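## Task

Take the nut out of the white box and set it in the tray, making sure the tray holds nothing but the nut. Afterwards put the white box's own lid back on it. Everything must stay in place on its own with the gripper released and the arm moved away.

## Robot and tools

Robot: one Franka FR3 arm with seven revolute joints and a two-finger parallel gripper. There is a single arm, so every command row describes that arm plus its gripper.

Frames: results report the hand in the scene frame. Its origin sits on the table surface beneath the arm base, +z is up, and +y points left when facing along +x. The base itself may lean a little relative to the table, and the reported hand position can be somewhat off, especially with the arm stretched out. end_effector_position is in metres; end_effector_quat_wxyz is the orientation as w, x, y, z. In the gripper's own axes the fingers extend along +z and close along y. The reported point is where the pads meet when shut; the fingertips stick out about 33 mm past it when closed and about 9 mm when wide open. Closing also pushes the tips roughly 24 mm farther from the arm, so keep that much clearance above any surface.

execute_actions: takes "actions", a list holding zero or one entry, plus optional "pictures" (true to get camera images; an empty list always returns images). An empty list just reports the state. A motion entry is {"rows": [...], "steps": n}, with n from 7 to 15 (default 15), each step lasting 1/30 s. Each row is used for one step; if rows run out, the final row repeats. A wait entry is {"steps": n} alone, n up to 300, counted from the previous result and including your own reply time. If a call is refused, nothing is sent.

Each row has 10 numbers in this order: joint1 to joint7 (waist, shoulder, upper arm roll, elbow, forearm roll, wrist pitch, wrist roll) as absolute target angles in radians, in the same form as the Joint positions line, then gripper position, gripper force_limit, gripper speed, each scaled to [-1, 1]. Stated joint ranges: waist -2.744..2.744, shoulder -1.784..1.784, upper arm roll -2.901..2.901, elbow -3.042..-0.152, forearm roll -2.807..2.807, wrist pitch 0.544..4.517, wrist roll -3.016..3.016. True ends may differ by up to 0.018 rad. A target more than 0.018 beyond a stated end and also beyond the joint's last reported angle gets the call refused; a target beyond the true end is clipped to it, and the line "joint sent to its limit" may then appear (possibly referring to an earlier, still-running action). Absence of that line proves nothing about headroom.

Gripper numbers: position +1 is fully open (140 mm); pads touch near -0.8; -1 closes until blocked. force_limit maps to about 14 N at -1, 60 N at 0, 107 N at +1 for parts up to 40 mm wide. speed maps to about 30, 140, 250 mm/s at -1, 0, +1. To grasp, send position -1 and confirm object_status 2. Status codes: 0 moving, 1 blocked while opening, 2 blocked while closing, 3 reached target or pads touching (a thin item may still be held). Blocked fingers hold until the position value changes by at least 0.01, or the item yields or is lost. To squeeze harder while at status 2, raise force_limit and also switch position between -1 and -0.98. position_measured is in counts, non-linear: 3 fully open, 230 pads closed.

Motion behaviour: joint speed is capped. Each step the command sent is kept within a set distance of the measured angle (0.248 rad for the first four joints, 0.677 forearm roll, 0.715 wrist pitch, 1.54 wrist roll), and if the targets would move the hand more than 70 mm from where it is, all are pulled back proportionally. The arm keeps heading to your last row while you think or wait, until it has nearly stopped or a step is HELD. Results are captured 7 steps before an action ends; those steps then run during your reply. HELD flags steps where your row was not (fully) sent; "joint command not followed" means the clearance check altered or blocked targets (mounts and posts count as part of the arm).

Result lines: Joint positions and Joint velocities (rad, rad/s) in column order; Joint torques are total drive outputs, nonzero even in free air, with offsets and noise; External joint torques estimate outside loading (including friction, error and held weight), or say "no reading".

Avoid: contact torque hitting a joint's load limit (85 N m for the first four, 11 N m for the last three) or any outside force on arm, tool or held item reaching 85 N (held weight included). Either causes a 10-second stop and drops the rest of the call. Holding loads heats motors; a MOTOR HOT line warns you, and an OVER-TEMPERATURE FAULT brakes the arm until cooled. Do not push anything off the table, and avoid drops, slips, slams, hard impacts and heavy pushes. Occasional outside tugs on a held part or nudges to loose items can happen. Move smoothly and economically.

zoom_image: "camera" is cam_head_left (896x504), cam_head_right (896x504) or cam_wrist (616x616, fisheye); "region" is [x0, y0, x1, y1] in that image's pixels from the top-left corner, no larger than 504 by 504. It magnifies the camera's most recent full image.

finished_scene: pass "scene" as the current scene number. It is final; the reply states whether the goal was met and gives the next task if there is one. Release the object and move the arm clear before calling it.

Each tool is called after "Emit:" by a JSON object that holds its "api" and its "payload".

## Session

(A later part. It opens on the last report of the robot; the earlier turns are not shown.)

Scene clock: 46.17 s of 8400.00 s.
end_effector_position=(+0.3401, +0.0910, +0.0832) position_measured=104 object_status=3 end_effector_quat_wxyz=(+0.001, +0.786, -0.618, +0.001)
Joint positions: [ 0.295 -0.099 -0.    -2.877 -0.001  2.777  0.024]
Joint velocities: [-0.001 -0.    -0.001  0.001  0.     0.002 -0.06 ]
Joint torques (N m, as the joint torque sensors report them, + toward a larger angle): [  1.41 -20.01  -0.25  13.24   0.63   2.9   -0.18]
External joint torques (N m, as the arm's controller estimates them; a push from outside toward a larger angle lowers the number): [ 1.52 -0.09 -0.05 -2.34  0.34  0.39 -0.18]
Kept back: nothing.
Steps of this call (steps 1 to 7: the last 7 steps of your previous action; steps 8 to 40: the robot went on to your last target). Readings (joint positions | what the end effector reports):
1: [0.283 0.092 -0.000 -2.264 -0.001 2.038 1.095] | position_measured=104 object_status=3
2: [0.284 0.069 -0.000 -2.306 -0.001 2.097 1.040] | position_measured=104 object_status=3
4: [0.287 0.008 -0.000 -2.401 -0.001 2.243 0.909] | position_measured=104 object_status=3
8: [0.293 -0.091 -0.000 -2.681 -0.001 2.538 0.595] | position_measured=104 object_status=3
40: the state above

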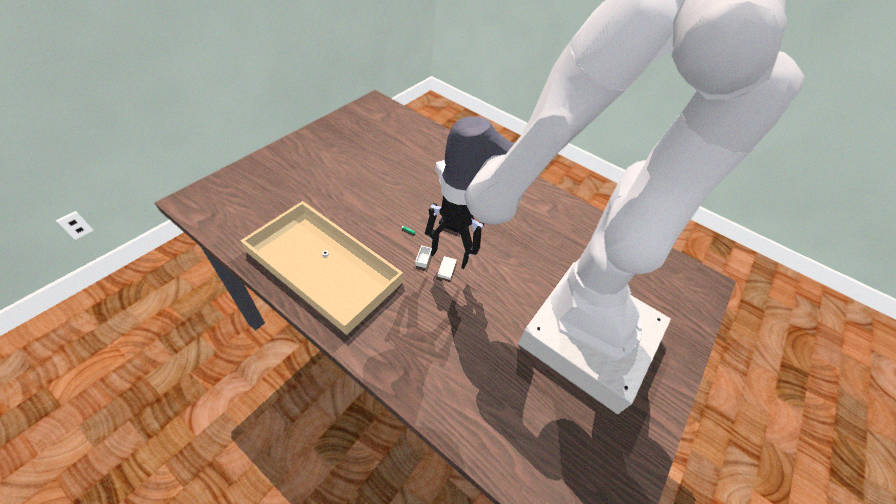

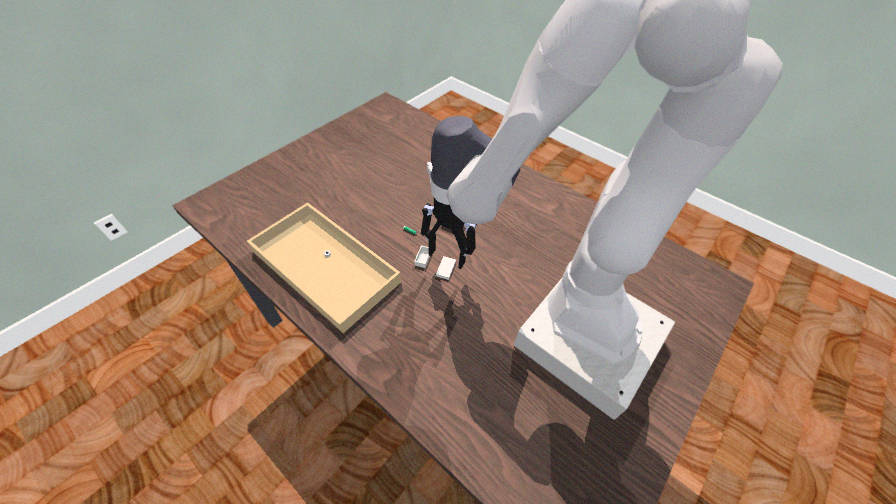

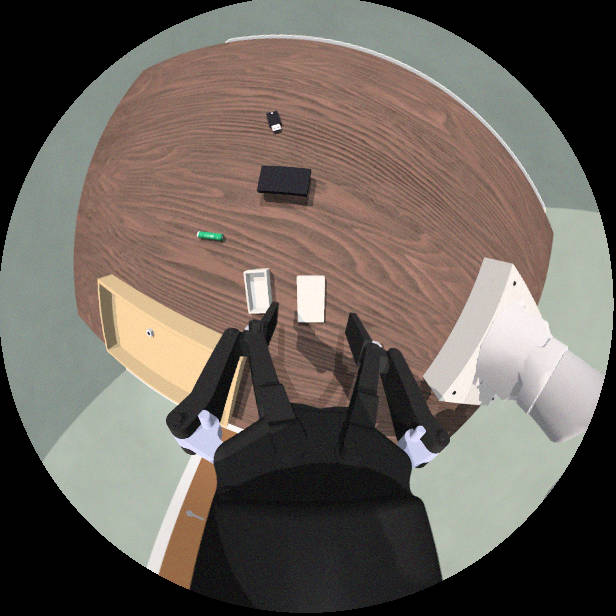

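Emit:
{"api": "execute_actions", "payload": {"actions": [{"rows":[[0.285,0.0,0,-2.87,0,2.87,-0.009,0,-0.5,0],[0.285,0.0,0,-2.87,0,2.87,-0.009,0,-0.5,0],[0.285,0.0,0,-2.87,0,2.87,-0.009,0,-0.5,0],[0.285,0.05,0,-2.865,0,2.915,-0.009,0,-0.5,0],[0.285,0.05,0,-2.865,0,2.915,-0.009,0,-0.5,0],[0.285,0.08,0,-2.862,0,2.947,-0.009,0,-0.5,0]],"steps":15}]}}

Emit:
{"api": "execute_actions", "payload": {"actions": [{"rows":[[0.285,0.08,0,-2.862,0,2.947,-0.009,-1,-0.5,-0.3]],"steps":15}]}}

Emit:
{"api": "execute_actions", "payload": {"actions": [{"steps":12}], "pictures": true}}

Emit:
{"api": "zoom_image", "payload": {"camera": "cam_head_left", "region": [390, 210, 490, 310]}}

Scene clock: 47.03 s of 8400.00 s.
end_effector_position=(+0.3284, +0.0856, +0.0398) position_measured=129 object_status=0 end_effector_quat_wxyz=(+0.016, +0.791, -0.611, -0.010)
Joint positions: [ 0.288  0.061  0.    -2.867 -0.001  2.889  0.   ]
Joint velocities: [-0.004  0.313 -0.001  0.001 -0.     0.313 -0.02 ]
Joint torques (N m, as the joint torque sensors report them, + toward a larger angle): [ -0.91 -25.37  -0.4   14.72   0.51   3.41  -0.25]
External joint torques (N m, as the arm's controller estimates them; a push from outside toward a larger angle lowers the number): [-0.9   2.59 -0.47 -0.64  0.37  0.45 -0.26]
Steps of this call (steps 1 to 18: the robot went on to your last target; steps 19 to 26: the first 8 steps of this action). Readings (joint positions | what the end effector reports):
19: [0.294 -0.084 0.000 -2.873 -0.001 2.792 0.008] | position_measured=104 object_status=0
20: [0.292 -0.058 0.000 -2.870 -0.001 2.807 0.006] | position_measured=109 object_status=0
22: [0.289 -0.014 0.000 -2.869 -0.001 2.833 0.004] | position_measured=124 object_status=0
26: the state above

Scene clock: 47.53 s of 8400.00 s.
end_effector_position=(+0.3438, +0.0897, +0.0401) position_measured=167 object_status=0 end_effector_quat_wxyz=(-0.002, +0.793, -0.609, +0.004)
Joint positions: [ 0.288  0.078  0.001 -2.861 -0.001  2.946 -0.005]
Joint velocities: [-0.    -0.009 -0.     0.009  0.     0.027 -0.008]
Joint torques (N m, as the joint torque sensors report them, + toward a larger angle): [  0.2  -20.6   -0.47  10.96   0.52   2.03  -0.35]
External joint torques (N m, as the arm's controller estimates them; a push from outside toward a larger angle lowers the number): [ 0.27  2.28 -0.49 -1.63  0.36 -0.65 -0.38]
Steps of this call (steps 1 to 7: the last 7 steps of your previous action; steps 8 to 15: the first 8 steps of this action). Readings (joint positions | what the end effector reports):
8: [0.288 0.078 0.001 -2.863 -0.001 2.934 -0.003] | position_measured=129 object_status=0
9: [0.288 0.078 0.001 -2.863 -0.001 2.936 -0.004] | position_measured=133 object_status=0
11: [0.288 0.078 0.001 -2.863 -0.001 2.940 -0.004] | position_measured=144 object_status=0
15: the state above

Scene clock: 47.93 s of 8400.00 s.
end_effector_position=(+0.3470, +0.0905, +0.0425) position_measured=202 object_status=0 end_effector_quat_wxyz=(-0.006, +0.793, -0.609, +0.006)
Joint positions: [ 0.288  0.072  0.001 -2.86  -0.001  2.948 -0.006]
Joint velocities: [ 0.001 -0.001 -0.001  0.    -0.001  0.001 -0.001]
Joint torques (N m, as the joint torque sensors report them, + toward a larger angle): [ -0.42 -17.53  -0.12  10.36   0.55   2.44  -0.29]
External joint torques (N m, as the arm's controller estimates them; a push from outside toward a larger angle lowers the number): [-0.37  5.42 -0.14 -2.4   0.38 -0.11 -0.28]
Kept back: nothing.
Steps of this call (steps 1 to 7: the last 7 steps of your previous action; steps 8 to 12: the robot went on to your last target). Readings (joint positions | what the end effector reports):
1: [0.288 0.077 0.001 -2.861 -0.001 2.947 -0.005] | position_measured=173 object_status=0
2: [0.288 0.074 0.001 -2.861 -0.001 2.947 -0.005] | position_measured=179 object_status=0
4: [0.288 0.073 0.001 -2.860 -0.001 2.948 -0.005] | position_measured=190 object_status=0
8: [0.288 0.072 0.001 -2.860 -0.001 2.948 -0.006] | position_measured=201 object_status=0
12: the state above

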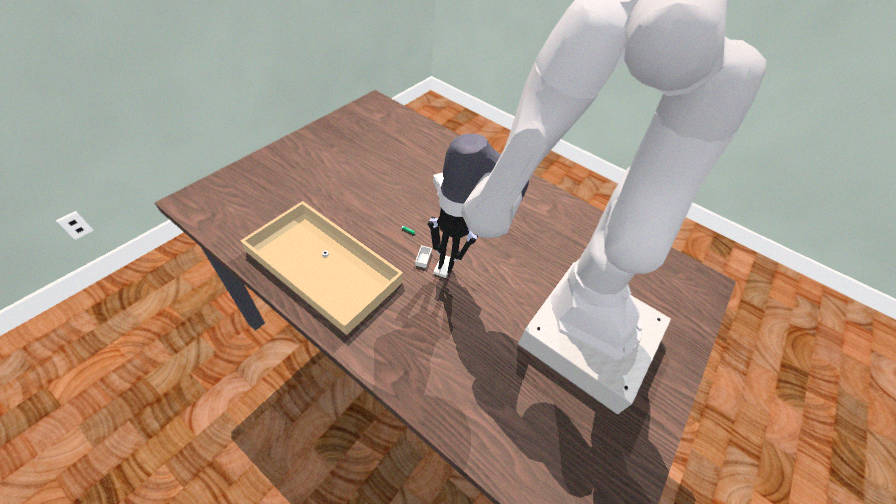

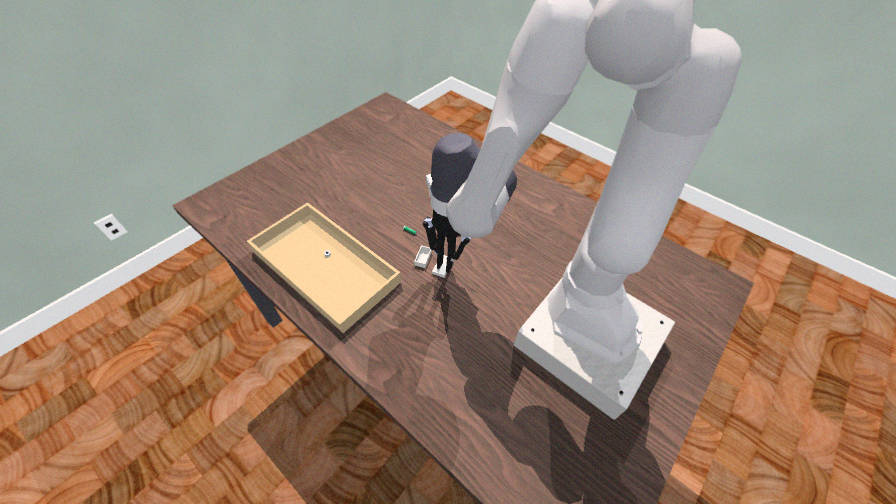

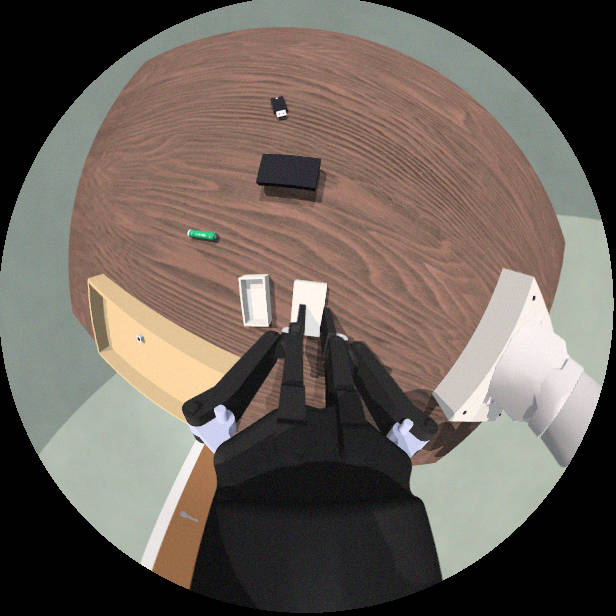

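Region (390, 210, 490, 310) of cam_head_left's 896x504 image, scaled by 5.040, with more detail than that image has.

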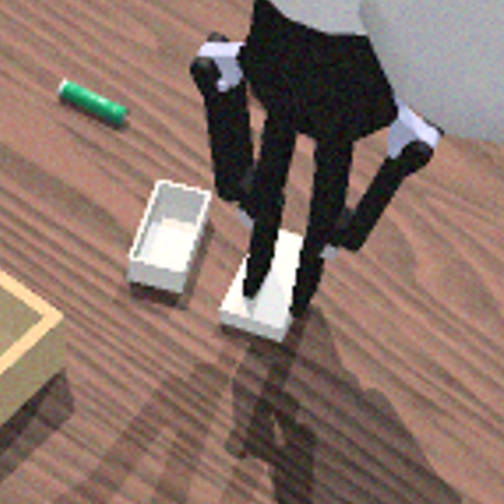

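Emit:
{"api": "execute_actions", "payload": {"actions": [{"rows":[[0.288,0.04,0,-2.862,0,2.91,-0.009,0.2,-0.5,0],[0.288,0.0,0,-2.865,0,2.87,-0.009,0.2,-0.5,0],[0.288,-0.03,0,-2.868,0,2.84,-0.009,0.2,-0.5,0]],"steps":15}]}}

Emit:
{"api": "execute_actions", "payload": {"actions": [{"steps":20}], "pictures": true}}

Emit:
{"api": "zoom_image", "payload": {"camera": "cam_wrist", "region": [220, 240, 380, 400]}}

Emit:
{"api": "zoom_image", "payload": {"camera": "cam_head_left", "region": [390, 210, 490, 310]}}

Scene clock: 48.77 s of 8400.00 s.
end_effector_position=(+0.3533, +0.0922, +0.0690) position_measured=151 object_status=0 end_effector_quat_wxyz=(-0.012, +0.793, -0.609, +0.011)
Joint positions: [ 0.288 -0.025  0.001 -2.865 -0.001  2.871 -0.006]
Joint velocities: [ 0.    -0.066  0.001  0.    -0.    -0.167 -0.   ]
Joint torques (N m, as the joint torque sensors report them, + toward a larger angle): [  0.91 -19.74  -0.73  11.98   0.64   2.11  -0.31]
External joint torques (N m, as the arm's controller estimates them; a push from outside toward a larger angle lowers the number): [ 1.02  0.05 -0.59 -1.59  0.38 -0.32 -0.31]
Steps of this call (steps 1 to 15: the robot went on to your last target; steps 16 to 17: nothing new was sent; steps 18 to 25: the first 8 steps of this action). Readings (joint positions | what the end effector reports):
18: [0.288 0.067 0.001 -2.861 -0.001 2.943 -0.006] | position_measured=202 object_status=0
19: [0.288 0.052 0.001 -2.863 -0.001 2.931 -0.006] | position_measured=206 object_status=0
21: [0.288 0.009 0.001 -2.866 -0.001 2.902 -0.006] | position_measured=181 object_status=0
25: the state above

Scene clock: 49.43 s of 8400.00 s.
end_effector_position=(+0.3453, +0.0901, +0.0673) position_measured=104 object_status=3 end_effector_quat_wxyz=(-0.001, +0.793, -0.609, +0.003)
Joint positions: [ 0.288 -0.028  0.001 -2.866 -0.001  2.843 -0.006]
Joint velocities: [ 0.    -0.    -0.    -0.001  0.    -0.004 -0.002]
Joint torques (N m, as the joint torque sensors report them, + toward a larger angle): [  1.08 -22.04  -0.49  12.25   0.6    2.23  -0.25]
External joint torques (N m, as the arm's controller estimates them; a push from outside toward a larger angle lowers the number): [ 1.11 -0.84 -0.43 -2.16  0.36 -0.28 -0.25]
Kept back: nothing.
Steps of this call (steps 1 to 7: the last 7 steps of your previous action; steps 8 to 20: the robot went on to your last target). Readings (joint positions | what the end effector reports):
1: [0.288 -0.027 0.001 -2.865 -0.001 2.866 -0.006] | position_measured=143 object_status=0
2: [0.288 -0.028 0.001 -2.865 -0.001 2.862 -0.006] | position_measured=136 object_status=0
4: [0.288 -0.028 0.001 -2.866 -0.001 2.856 -0.006] | position_measured=120 object_status=0
8: [0.288 -0.028 0.001 -2.866 -0.001 2.848 -0.006] | position_measured=104 object_status=0
20: the state above

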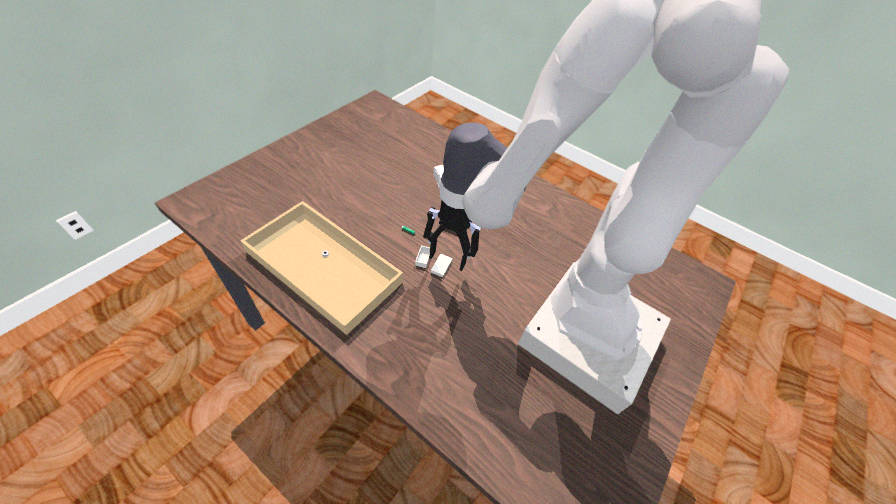

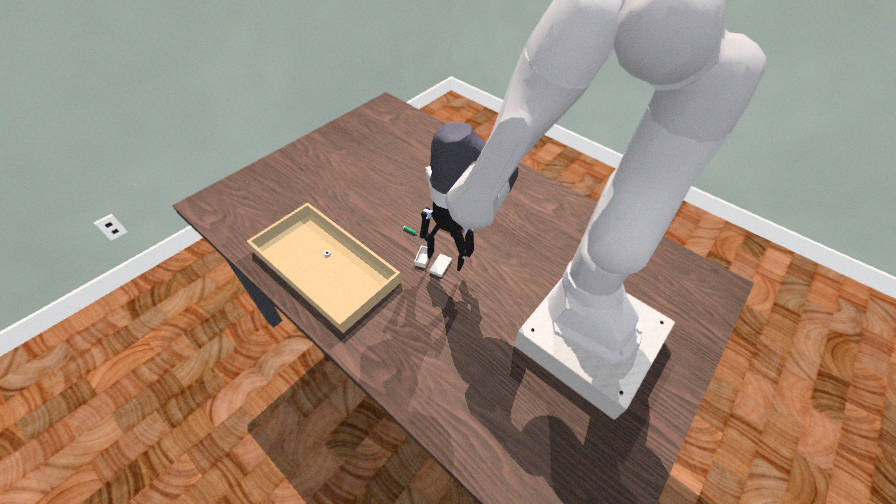

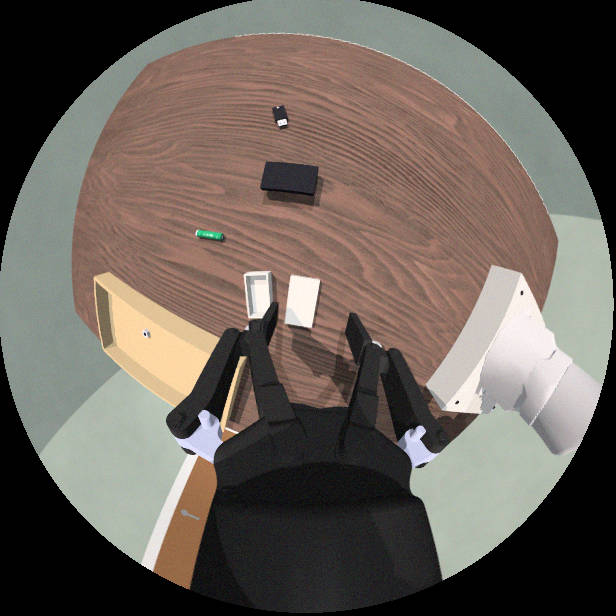

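Region (220, 240, 380, 400) of cam_wrist's 616x616 image, scaled by 3.150, with more detail than that image has.

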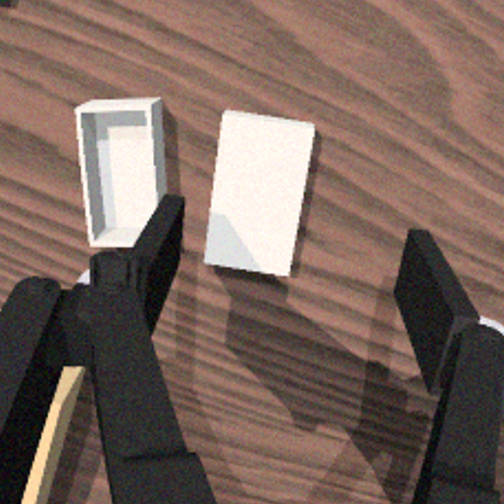

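Region (390, 210, 490, 310) of cam_head_left's 896x504 image, scaled by 5.040, with more detail than that image has.

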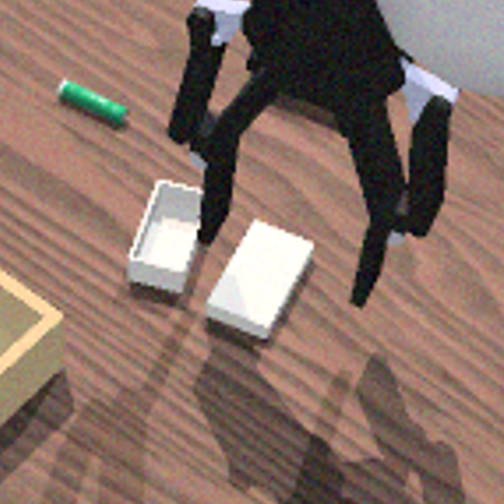

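Emit:
{"api": "execute_actions", "payload": {"actions": [{"rows":[[0.288,-0.008,0,-2.83,0,2.827,0.12,-0.23,-0.5,0]],"steps":15}]}}

Emit:
{"api": "execute_actions", "payload": {"actions": [{"steps":15}], "pictures": true}}

Emit:
{"api": "zoom_image", "payload": {"camera": "cam_wrist", "region": [220, 240, 380, 400]}}

Scene clock: 50.40 s of 8400.00 s.
end_effector_position=(+0.3573, +0.0932, +0.0694) position_measured=155 object_status=0 end_effector_quat_wxyz=(-0.003, +0.772, -0.636, +0.005)
Joint positions: [ 0.288 -0.011  0.001 -2.833 -0.001  2.833  0.065]
Joint velocities: [ 0.001  0.012  0.     0.013 -0.    -0.018  0.173]
Joint torques (N m, as the joint torque sensors report them, + toward a larger angle): [  0.87 -20.84  -0.76  14.33   0.67   2.18  -0.06]
External joint torques (N m, as the arm's controller estimates them; a push from outside toward a larger angle lowers the number): [ 0.9   1.27 -0.72 -0.17  0.42 -0.3  -0.06]
Steps of this call (steps 1 to 15: the robot went on to your last target; steps 16 to 21: nothing new was sent; steps 22 to 29: the first 8 steps of this action). Readings (joint positions | what the end effector reports):
22: [0.288 -0.024 0.001 -2.860 -0.001 2.840 0.004] | position_measured=104 object_status=0
23: [0.288 -0.019 0.001 -2.851 -0.001 2.838 0.016] | position_measured=109 object_status=0
25: [0.288 -0.013 0.001 -2.839 -0.001 2.836 0.036] | position_measured=124 object_status=0
29: the state above

Scene clock: 50.90 s of 8400.00 s.
end_effector_position=(+0.3566, +0.0930, +0.0691) position_measured=158 object_status=3 end_effector_quat_wxyz=(-0.002, +0.758, -0.652, +0.004)
Joint positions: [ 0.288 -0.01   0.001 -2.832 -0.001  2.83   0.107]
Joint velocities: [ 0.     0.    -0.001  0.     0.001 -0.001  0.032]
Joint torques (N m, as the joint torque sensors report them, + toward a larger angle): [  1.23 -21.36  -0.92  15.1    0.6    2.24   0.22]
External joint torques (N m, as the arm's controller estimates them; a push from outside toward a larger angle lowers the number): [ 1.33  0.76 -0.81  0.39  0.34 -0.26  0.22]
Kept back: nothing.
Steps of this call (steps 1 to 7: the last 7 steps of your previous action; steps 8 to 15: the robot went on to your last target). Readings (joint positions | what the end effector reports):
1: [0.288 -0.010 0.001 -2.833 -0.001 2.832 0.070] | position_measured=158 object_status=0
2: [0.288 -0.010 0.001 -2.832 -0.001 2.832 0.075] | position_measured=158 object_status=0
4: [0.288 -0.010 0.001 -2.832 -0.001 2.831 0.083] | position_measured=158 object_status=0
8: [0.288 -0.010 0.001 -2.832 -0.001 2.830 0.095] | position_measured=158 object_status=3
15: the state above

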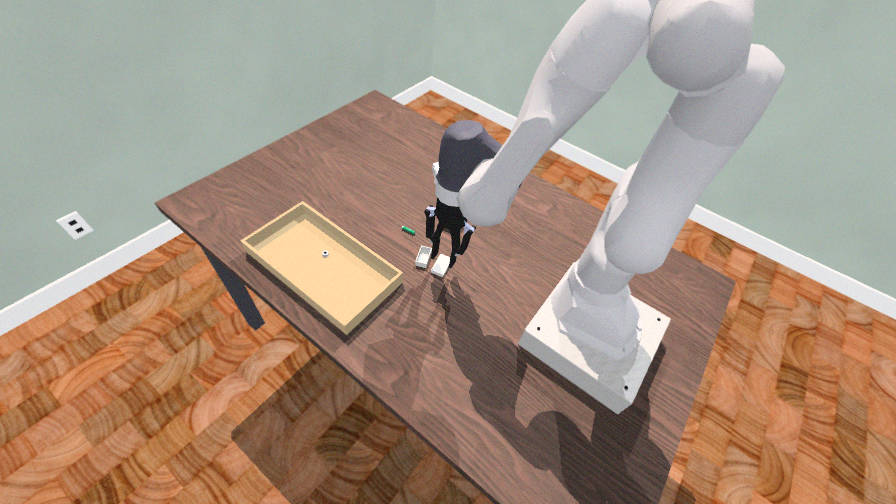

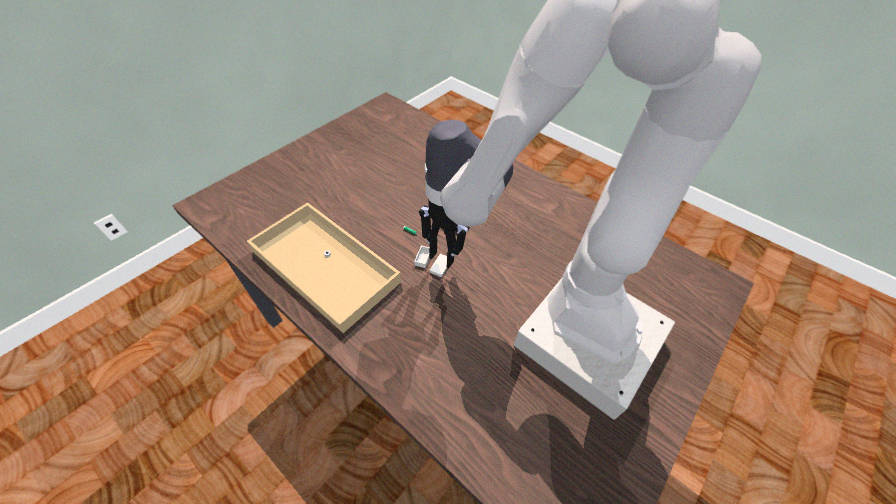

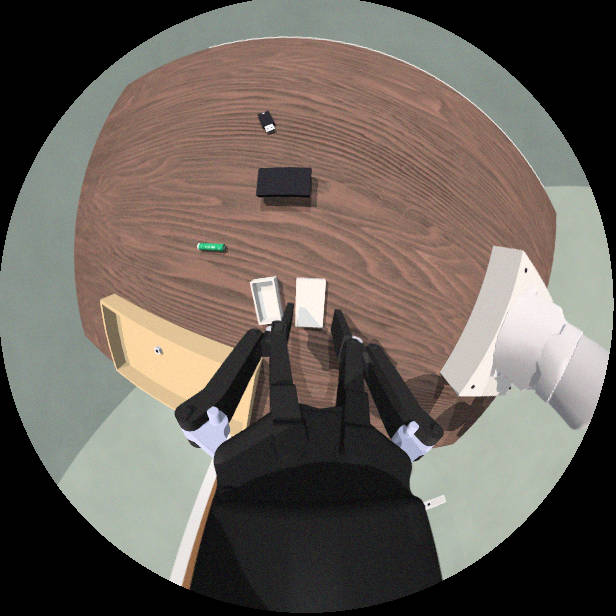

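Region (220, 240, 380, 400) of cam_wrist's 616x616 image, scaled by 3.150, with more detail than that image has.

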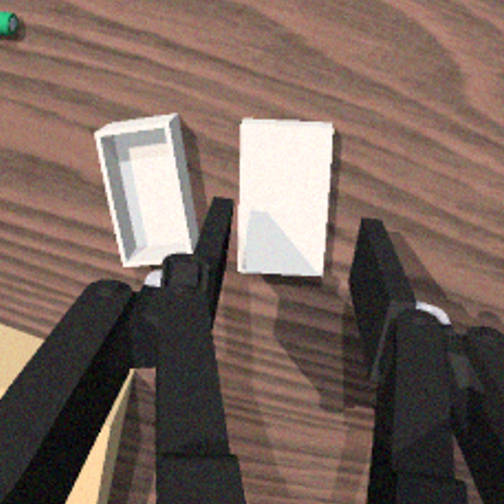

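Emit:
{"api": "execute_actions", "payload": {"actions": [{"rows":[[0.288,-0.005,0,-2.822,0,2.83,0.12,-0.23,-0.5,0],[0.288,-0.005,0,-2.822,0,2.84,0.12,-0.23,-0.5,0],[0.288,0.01,0,-2.822,0,2.855,0.12,-0.23,-0.5,0],[0.288,0.02,0,-2.821,0,2.865,0.12,-0.23,-0.5,0],[0.288,0.03,0,-2.821,0,2.875,0.12,-0.23,-0.5,0],[0.288,0.04,0,-2.82,0,2.885,0.12,-0.23,-0.5,0],[0.288,0.05,0,-2.82,0,2.895,0.12,-0.23,-0.5,0],[0.288,0.06,0,-2.82,0,2.9,0.12,-0.23,-0.5,0],[0.288,0.07,0,-2.819,0,2.905,0.12,-0.23,-0.5,0],[0.288,0.08,0,-2.819,0,2.91,0.12,-0.23,-0.5,0],[0.288,0.09,0,-2.818,0,2.918,0.12,-0.23,-0.5,0],[0.288,0.1,0,-2.818,0,2.922,0.12,-0.23,-0.5,0]],"steps":15}]}}

Emit:
{"api": "execute_actions", "payload": {"actions": [{"steps":20}], "pictures": true}}

Emit:
{"api": "zoom_image", "payload": {"camera": "cam_head_left", "region": [390, 210, 490, 310]}}

Scene clock: 51.73 s of 8400.00 s.
end_effector_position=(+0.3590, +0.0937, +0.0583) position_measured=158 object_status=3 end_effector_quat_wxyz=(-0.003, +0.755, -0.656, +0.004)
Joint positions: [ 0.288  0.036  0.001 -2.822 -0.001  2.866  0.116]
Joint velocities: [-0.     0.293 -0.     0.004  0.001  0.194  0.001]
Joint torques (N m, as the joint torque sensors report them, + toward a larger angle): [  1.75 -23.27  -0.4   14.52   0.61   2.94   0.05]
External joint torques (N m, as the arm's controller estimates them; a push from outside toward a larger angle lowers the number): [ 1.85  0.96 -0.33  0.75  0.38  0.48  0.04]
Steps of this call (steps 1 to 15: the robot went on to your last target; steps 16 to 17: nothing new was sent; steps 18 to 25: the first 8 steps of this action). Readings (joint positions | what the end effector reports):
18: [0.288 -0.009 0.001 -2.831 -0.001 2.829 0.115] | position_measured=158 object_status=3
19: [0.288 -0.008 0.001 -2.829 -0.001 2.830 0.115] | position_measured=158 object_status=3
21: [0.288 0.001 0.001 -2.824 -0.001 2.839 0.116] | position_measured=158 object_status=3
25: the state above

Scene clock: 52.40 s of 8400.00 s.
end_effector_position=(+0.3569, +0.0931, +0.0417) position_measured=158 object_status=3 end_effector_quat_wxyz=(-0.002, +0.755, -0.656, +0.003)
Joint positions: [ 0.288  0.097  0.001 -2.819 -0.001  2.92   0.117]
Joint velocities: [-0.001  0.001  0.    -0.002 -0.001  0.008 -0.001]
Joint torques (N m, as the joint torque sensors report them, + toward a larger angle): [  0.65 -21.43  -1.36  12.49   0.61   2.61   0.13]
External joint torques (N m, as the arm's controller estimates them; a push from outside toward a larger angle lowers the number): [ 0.73  2.58 -1.37 -0.41  0.42  0.12  0.13]
Kept back: nothing.
Steps of this call (steps 1 to 7: the last 7 steps of your previous action; steps 8 to 20: the robot went on to your last target). Readings (joint positions | what the end effector reports):
1: [0.288 0.046 0.001 -2.822 -0.001 2.872 0.116] | position_measured=158 object_status=3
2: [0.288 0.056 0.001 -2.821 -0.001 2.879 0.116] | position_measured=158 object_status=3
4: [0.288 0.076 0.001 -2.821 -0.001 2.891 0.116] | position_measured=158 object_status=3
8: [0.288 0.094 0.001 -2.820 -0.001 2.907 0.116] | position_measured=158 object_status=3
20: the state above

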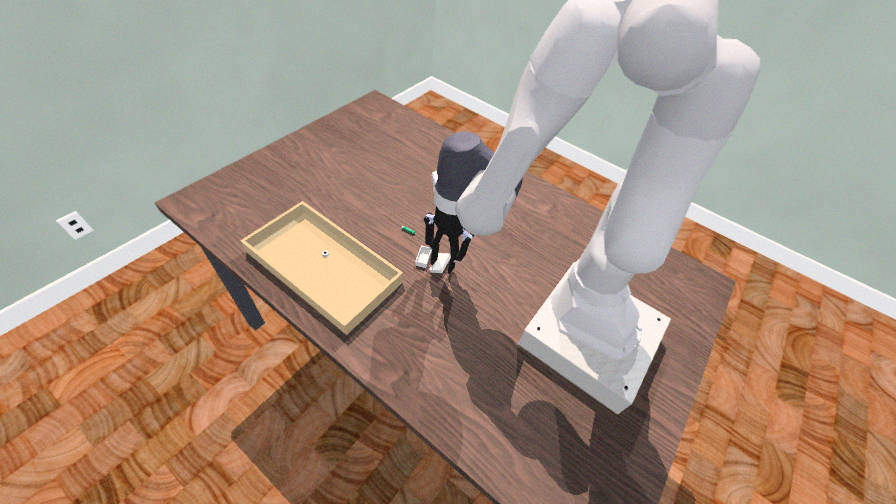

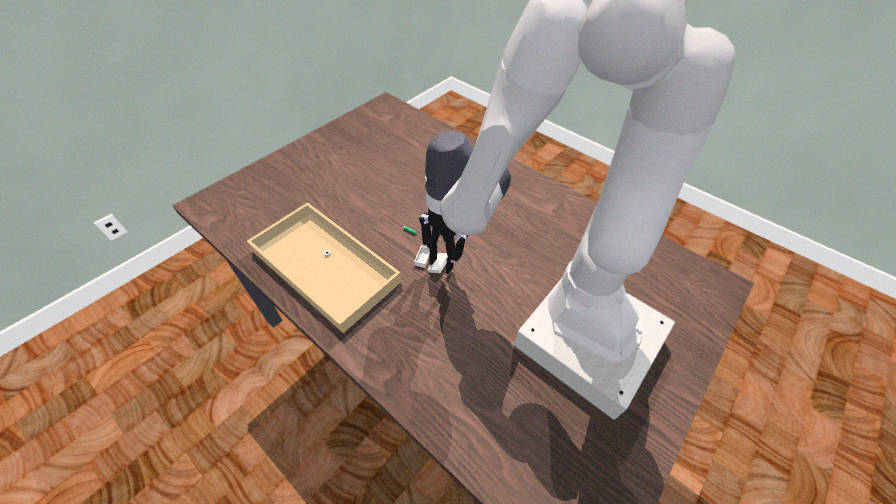

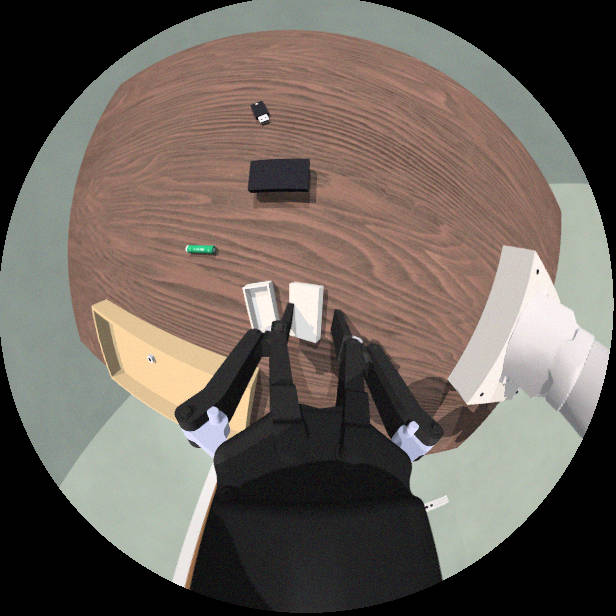

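Region (390, 210, 490, 310) of cam_head_left's 896x504 image, scaled by 5.040, with more detail than that image has.

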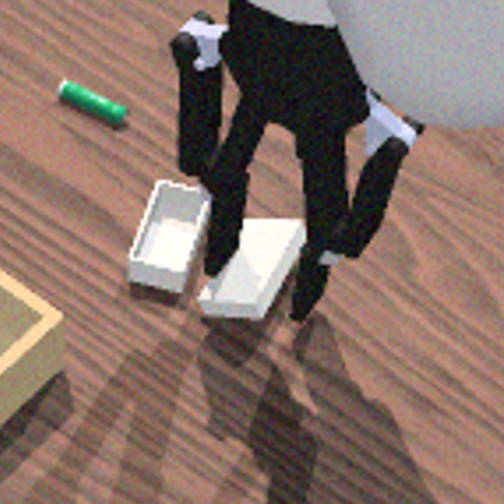

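Emit:
{"api": "execute_actions", "payload": {"actions": [{"rows":[[0.288,0.07,0,-2.82,0,2.895,0.12,-0.23,-0.5,0],[0.288,0.04,0,-2.82,0,2.865,0.12,-0.23,-0.5,0],[0.288,0.02,0,-2.82,0,2.845,0.12,-0.23,-0.5,0]],"steps":15}]}}

Emit:
{"api": "execute_actions", "payload": {"actions": [{"steps":15}], "pictures": true}}

Emit:
{"api": "zoom_image", "payload": {"camera": "cam_wrist", "region": [230, 250, 370, 390]}}

Emit:
{"api": "zoom_image", "payload": {"camera": "cam_head_left", "region": [390, 210, 490, 310]}}

Scene clock: 53.13 s of 8400.00 s.
end_effector_position=(+0.3654, +0.0953, +0.0639) position_measured=158 object_status=3 end_effector_quat_wxyz=(-0.010, +0.755, -0.656, +0.009)
Joint positions: [ 0.288  0.024  0.001 -2.819 -0.001  2.868  0.117]
Joint velocities: [ 0.    -0.047 -0.    -0.001 -0.    -0.117  0.001]
Joint torques (N m, as the joint torque sensors report them, + toward a larger angle): [  0.76 -23.07  -0.45  13.14   0.64   2.07   0.22]
External joint torques (N m, as the arm's controller estimates them; a push from outside toward a larger angle lowers the number): [ 0.84 -1.46 -0.39 -0.43  0.39 -0.35  0.22]
Steps of this call (steps 1 to 14: the robot went on to your last target; steps 15 to 22: the first 8 steps of this action). Readings (joint positions | what the end effector reports):
15: [0.288 0.093 0.001 -2.819 -0.001 2.918 0.117] | position_measured=158 object_status=3
16: [0.288 0.082 0.001 -2.821 -0.001 2.909 0.117] | position_measured=158 object_status=3
18: [0.288 0.049 0.001 -2.821 -0.001 2.889 0.117] | position_measured=158 object_status=3
22: the state above

Scene clock: 53.63 s of 8400.00 s.
end_effector_position=(+0.3601, +0.0940, +0.0628) position_measured=158 object_status=3 end_effector_quat_wxyz=(-0.002, +0.755, -0.656, +0.004)
Joint positions: [ 0.288  0.022  0.001 -2.819 -0.001  2.848  0.117]
Joint velocities: [ 0.     0.     0.     0.     0.001 -0.005 -0.001]
Joint torques (N m, as the joint torque sensors report them, + toward a larger angle): [  0.96 -24.06  -0.96  12.9    0.52   2.1    0.09]
External joint torques (N m, as the arm's controller estimates them; a push from outside toward a larger angle lowers the number): [ 1.02 -1.14 -0.92 -1.51  0.28 -0.41  0.09]
Kept back: nothing.
Steps of this call (steps 1 to 7: the last 7 steps of your previous action; steps 8 to 15: the robot went on to your last target). Readings (joint positions | what the end effector reports):
1: [0.288 0.022 0.001 -2.819 -0.001 2.864 0.117] | position_measured=158 object_status=3
2: [0.288 0.022 0.001 -2.819 -0.001 2.861 0.117] | position_measured=158 object_status=3
4: [0.288 0.022 0.001 -2.819 -0.001 2.857 0.117] | position_measured=158 object_status=3
8: [0.288 0.022 0.001 -2.819 -0.001 2.852 0.117] | position_measured=158 object_status=3
15: the state above

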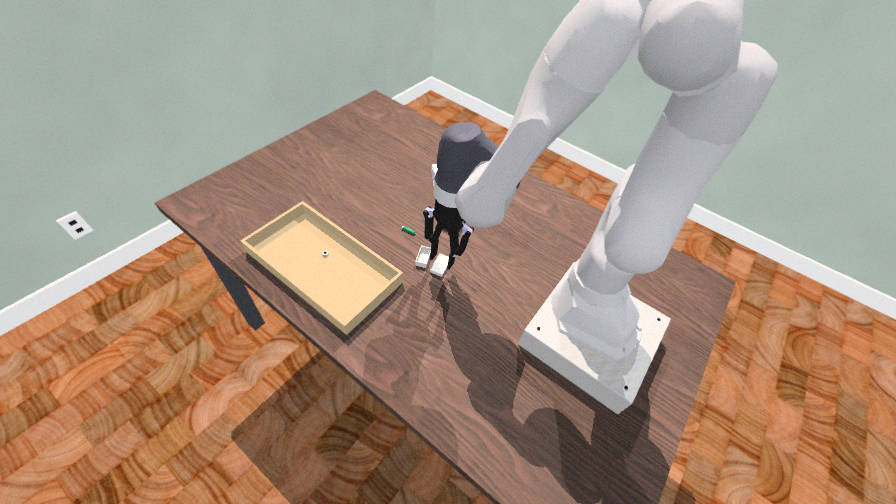

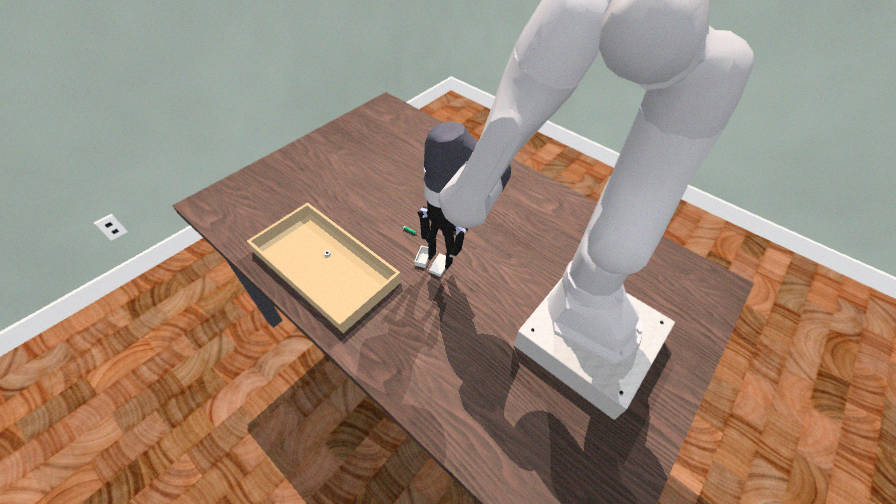

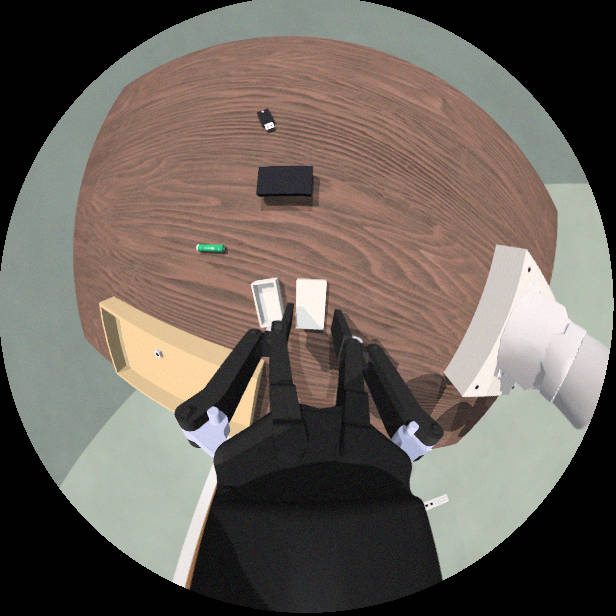

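Region (230, 250, 370, 390) of cam_wrist's 616x616 image, scaled by 3.600, with more detail than that image has.

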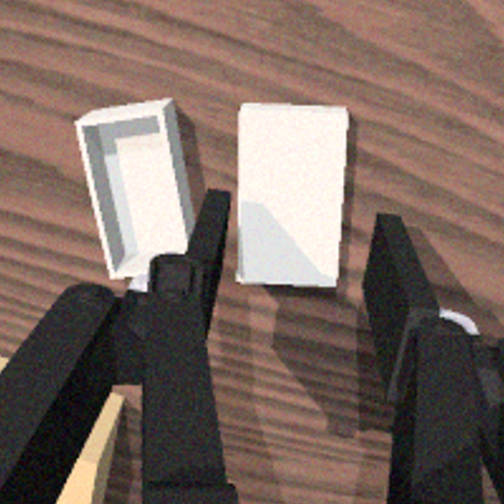

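Region (390, 210, 490, 310) of cam_head_left's 896x504 image, scaled by 5.040, with more detail than that image has.

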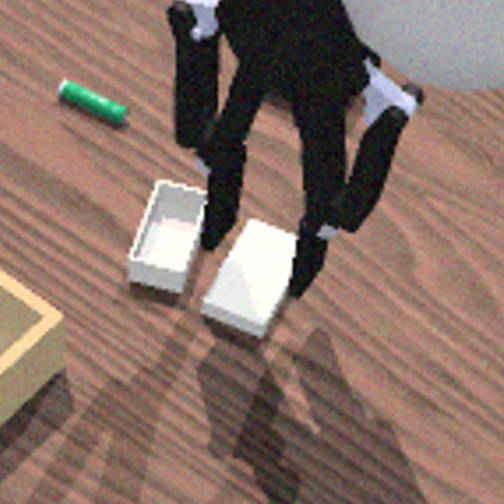

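Emit:
{"api": "execute_actions", "payload": {"actions": [{"rows":[[0.288,0.026,0,-2.813,0,2.85,0.12,-0.12,-0.5,0],[0.288,0.026,0,-2.813,0,2.86,0.12,-0.12,-0.5,0],[0.288,0.03,0,-2.813,0,2.87,0.12,-0.12,-0.5,0],[0.288,0.04,0,-2.813,0,2.88,0.12,-0.12,-0.5,0],[0.288,0.05,0,-2.813,0,2.89,0.12,-0.12,-0.5,0],[0.288,0.06,0,-2.812,0,2.9,0.12,-0.12,-0.5,0],[0.288,0.07,0,-2.812,0,2.905,0.12,-0.12,-0.5,0],[0.288,0.08,0,-2.812,0,2.91,0.12,-0.12,-0.5,0],[0.288,0.09,0,-2.811,0,2.918,0.12,-0.12,-0.5,0],[0.288,0.1,0,-2.811,0,2.922,0.12,-0.12,-0.5,0],[0.288,0.112,0,-2.811,0,2.926,0.12,-0.12,-0.5,0]],"steps":15}]}}

Emit:
{"api": "execute_actions", "payload": {"actions": [{"steps":20}], "pictures": true}}

Emit:
{"api": "zoom_image", "payload": {"camera": "cam_head_left", "region": [390, 210, 490, 310]}}

Emit:
{"api": "zoom_image", "payload": {"camera": "cam_wrist", "region": [230, 250, 370, 390]}}

Scene clock: 54.53 s of 8400.00 s.
end_effector_position=(+0.3620, +0.0944, +0.0543) position_measured=144 object_status=0 end_effector_quat_wxyz=(-0.004, +0.755, -0.656, +0.005)
Joint positions: [ 0.288  0.057  0.001 -2.813 -0.001  2.881  0.117]
Joint velocities: [ 0.     0.28  -0.001  0.002  0.002  0.167 -0.   ]
Joint torques (N m, as the joint torque sensors report them, + toward a larger angle): [  1.1  -22.69  -1.25  13.63   0.54   2.82   0.04]
External joint torques (N m, as the arm's controller estimates them; a push from outside toward a larger angle lowers the number): [ 1.23  1.54 -1.18  0.37  0.32  0.42  0.04]
Steps of this call (steps 1 to 15: the robot went on to your last target; steps 16 to 19: nothing new was sent; steps 20 to 27: the first 8 steps of this action). Readings (joint positions | what the end effector reports):
20: [0.288 0.022 0.001 -2.819 -0.001 2.848 0.117] | position_measured=158 object_status=0
21: [0.288 0.023 0.001 -2.818 -0.001 2.849 0.117] | position_measured=153 object_status=0
23: [0.288 0.027 0.001 -2.816 -0.001 2.856 0.117] | position_measured=144 object_status=0
27: the state above

Scene clock: 55.20 s of 8400.00 s.
end_effector_position=(+0.3581, +0.0934, +0.0390) position_measured=144 object_status=3 end_effector_quat_wxyz=(-0.001, +0.755, -0.656, +0.002)
Joint positions: [ 0.288  0.11   0.001 -2.811 -0.001  2.924  0.117]
Joint velocities: [ 0.001  0.001  0.001 -0.     0.001  0.003 -0.002]
Joint torques (N m, as the joint torque sensors report them, + toward a larger angle): [  1.12 -23.15  -0.42  12.12   0.49   2.81   0.06]
External joint torques (N m, as the arm's controller estimates them; a push from outside toward a larger angle lowers the number): [ 1.21  1.2  -0.43 -0.73  0.31  0.32  0.06]
Kept back: nothing.
Steps of this call (steps 1 to 7: the last 7 steps of your previous action; steps 8 to 20: the robot went on to your last target). Readings (joint positions | what the end effector reports):
1: [0.288 0.066 0.001 -2.813 -0.001 2.887 0.117] | position_measured=144 object_status=3
2: [0.288 0.076 0.001 -2.813 -0.001 2.892 0.117] | position_measured=144 object_status=3
4: [0.288 0.096 0.001 -2.813 -0.001 2.902 0.117] | position_measured=144 object_status=3
8: [0.288 0.106 0.001 -2.811 -0.001 2.916 0.117] | position_measured=144 object_status=3
20: the state above

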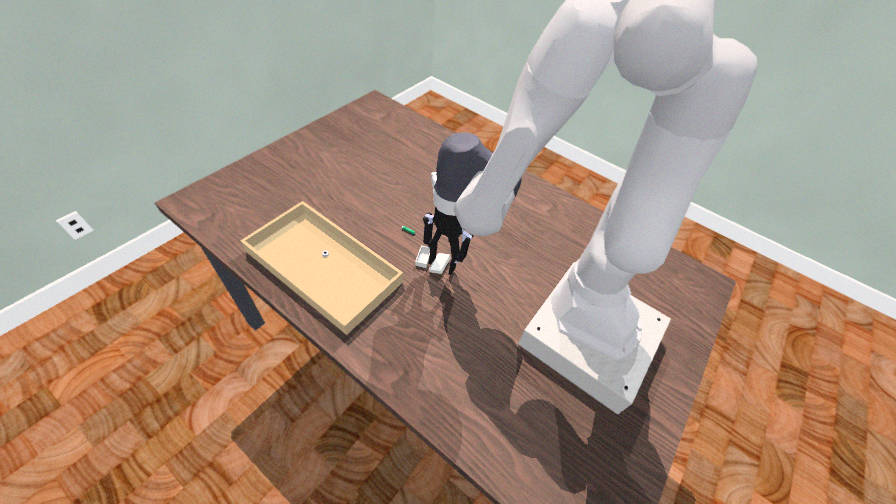

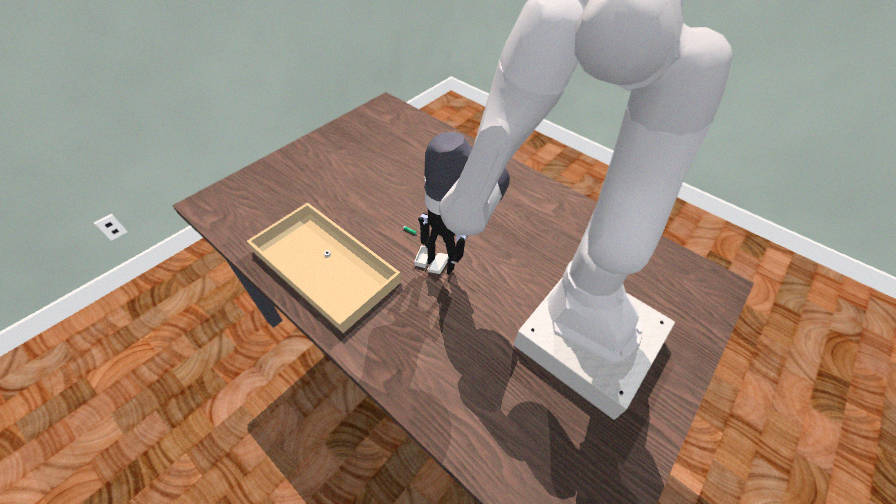

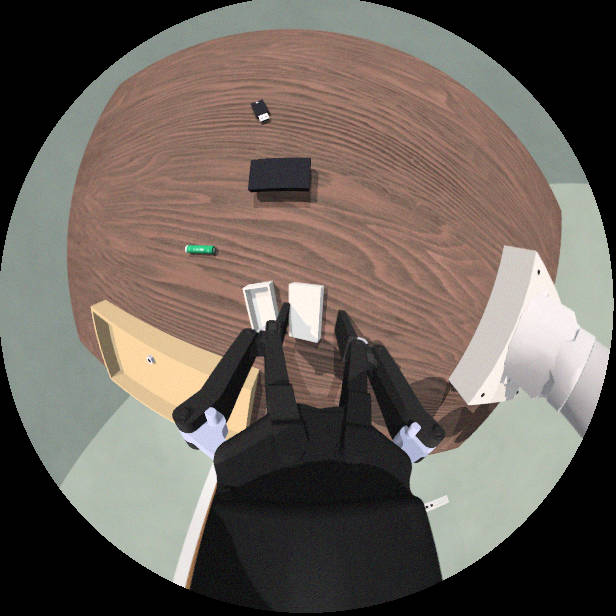

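Region (390, 210, 490, 310) of cam_head_left's 896x504 image, scaled by 5.040, with more detail than that image has.

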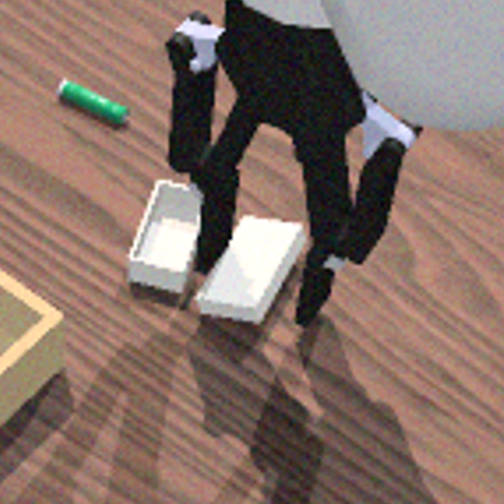

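Region (230, 250, 370, 390) of cam_wrist's 616x616 image, scaled by 3.600, with more detail than that image has.

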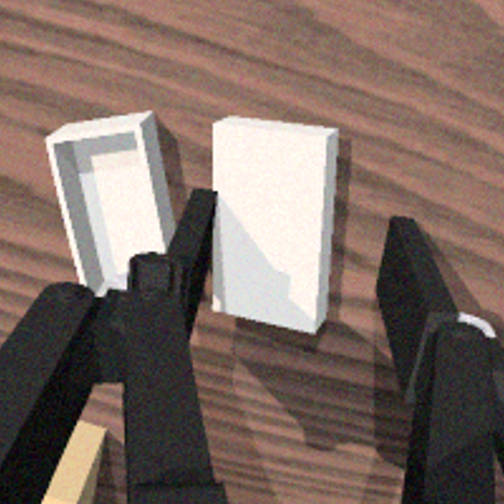

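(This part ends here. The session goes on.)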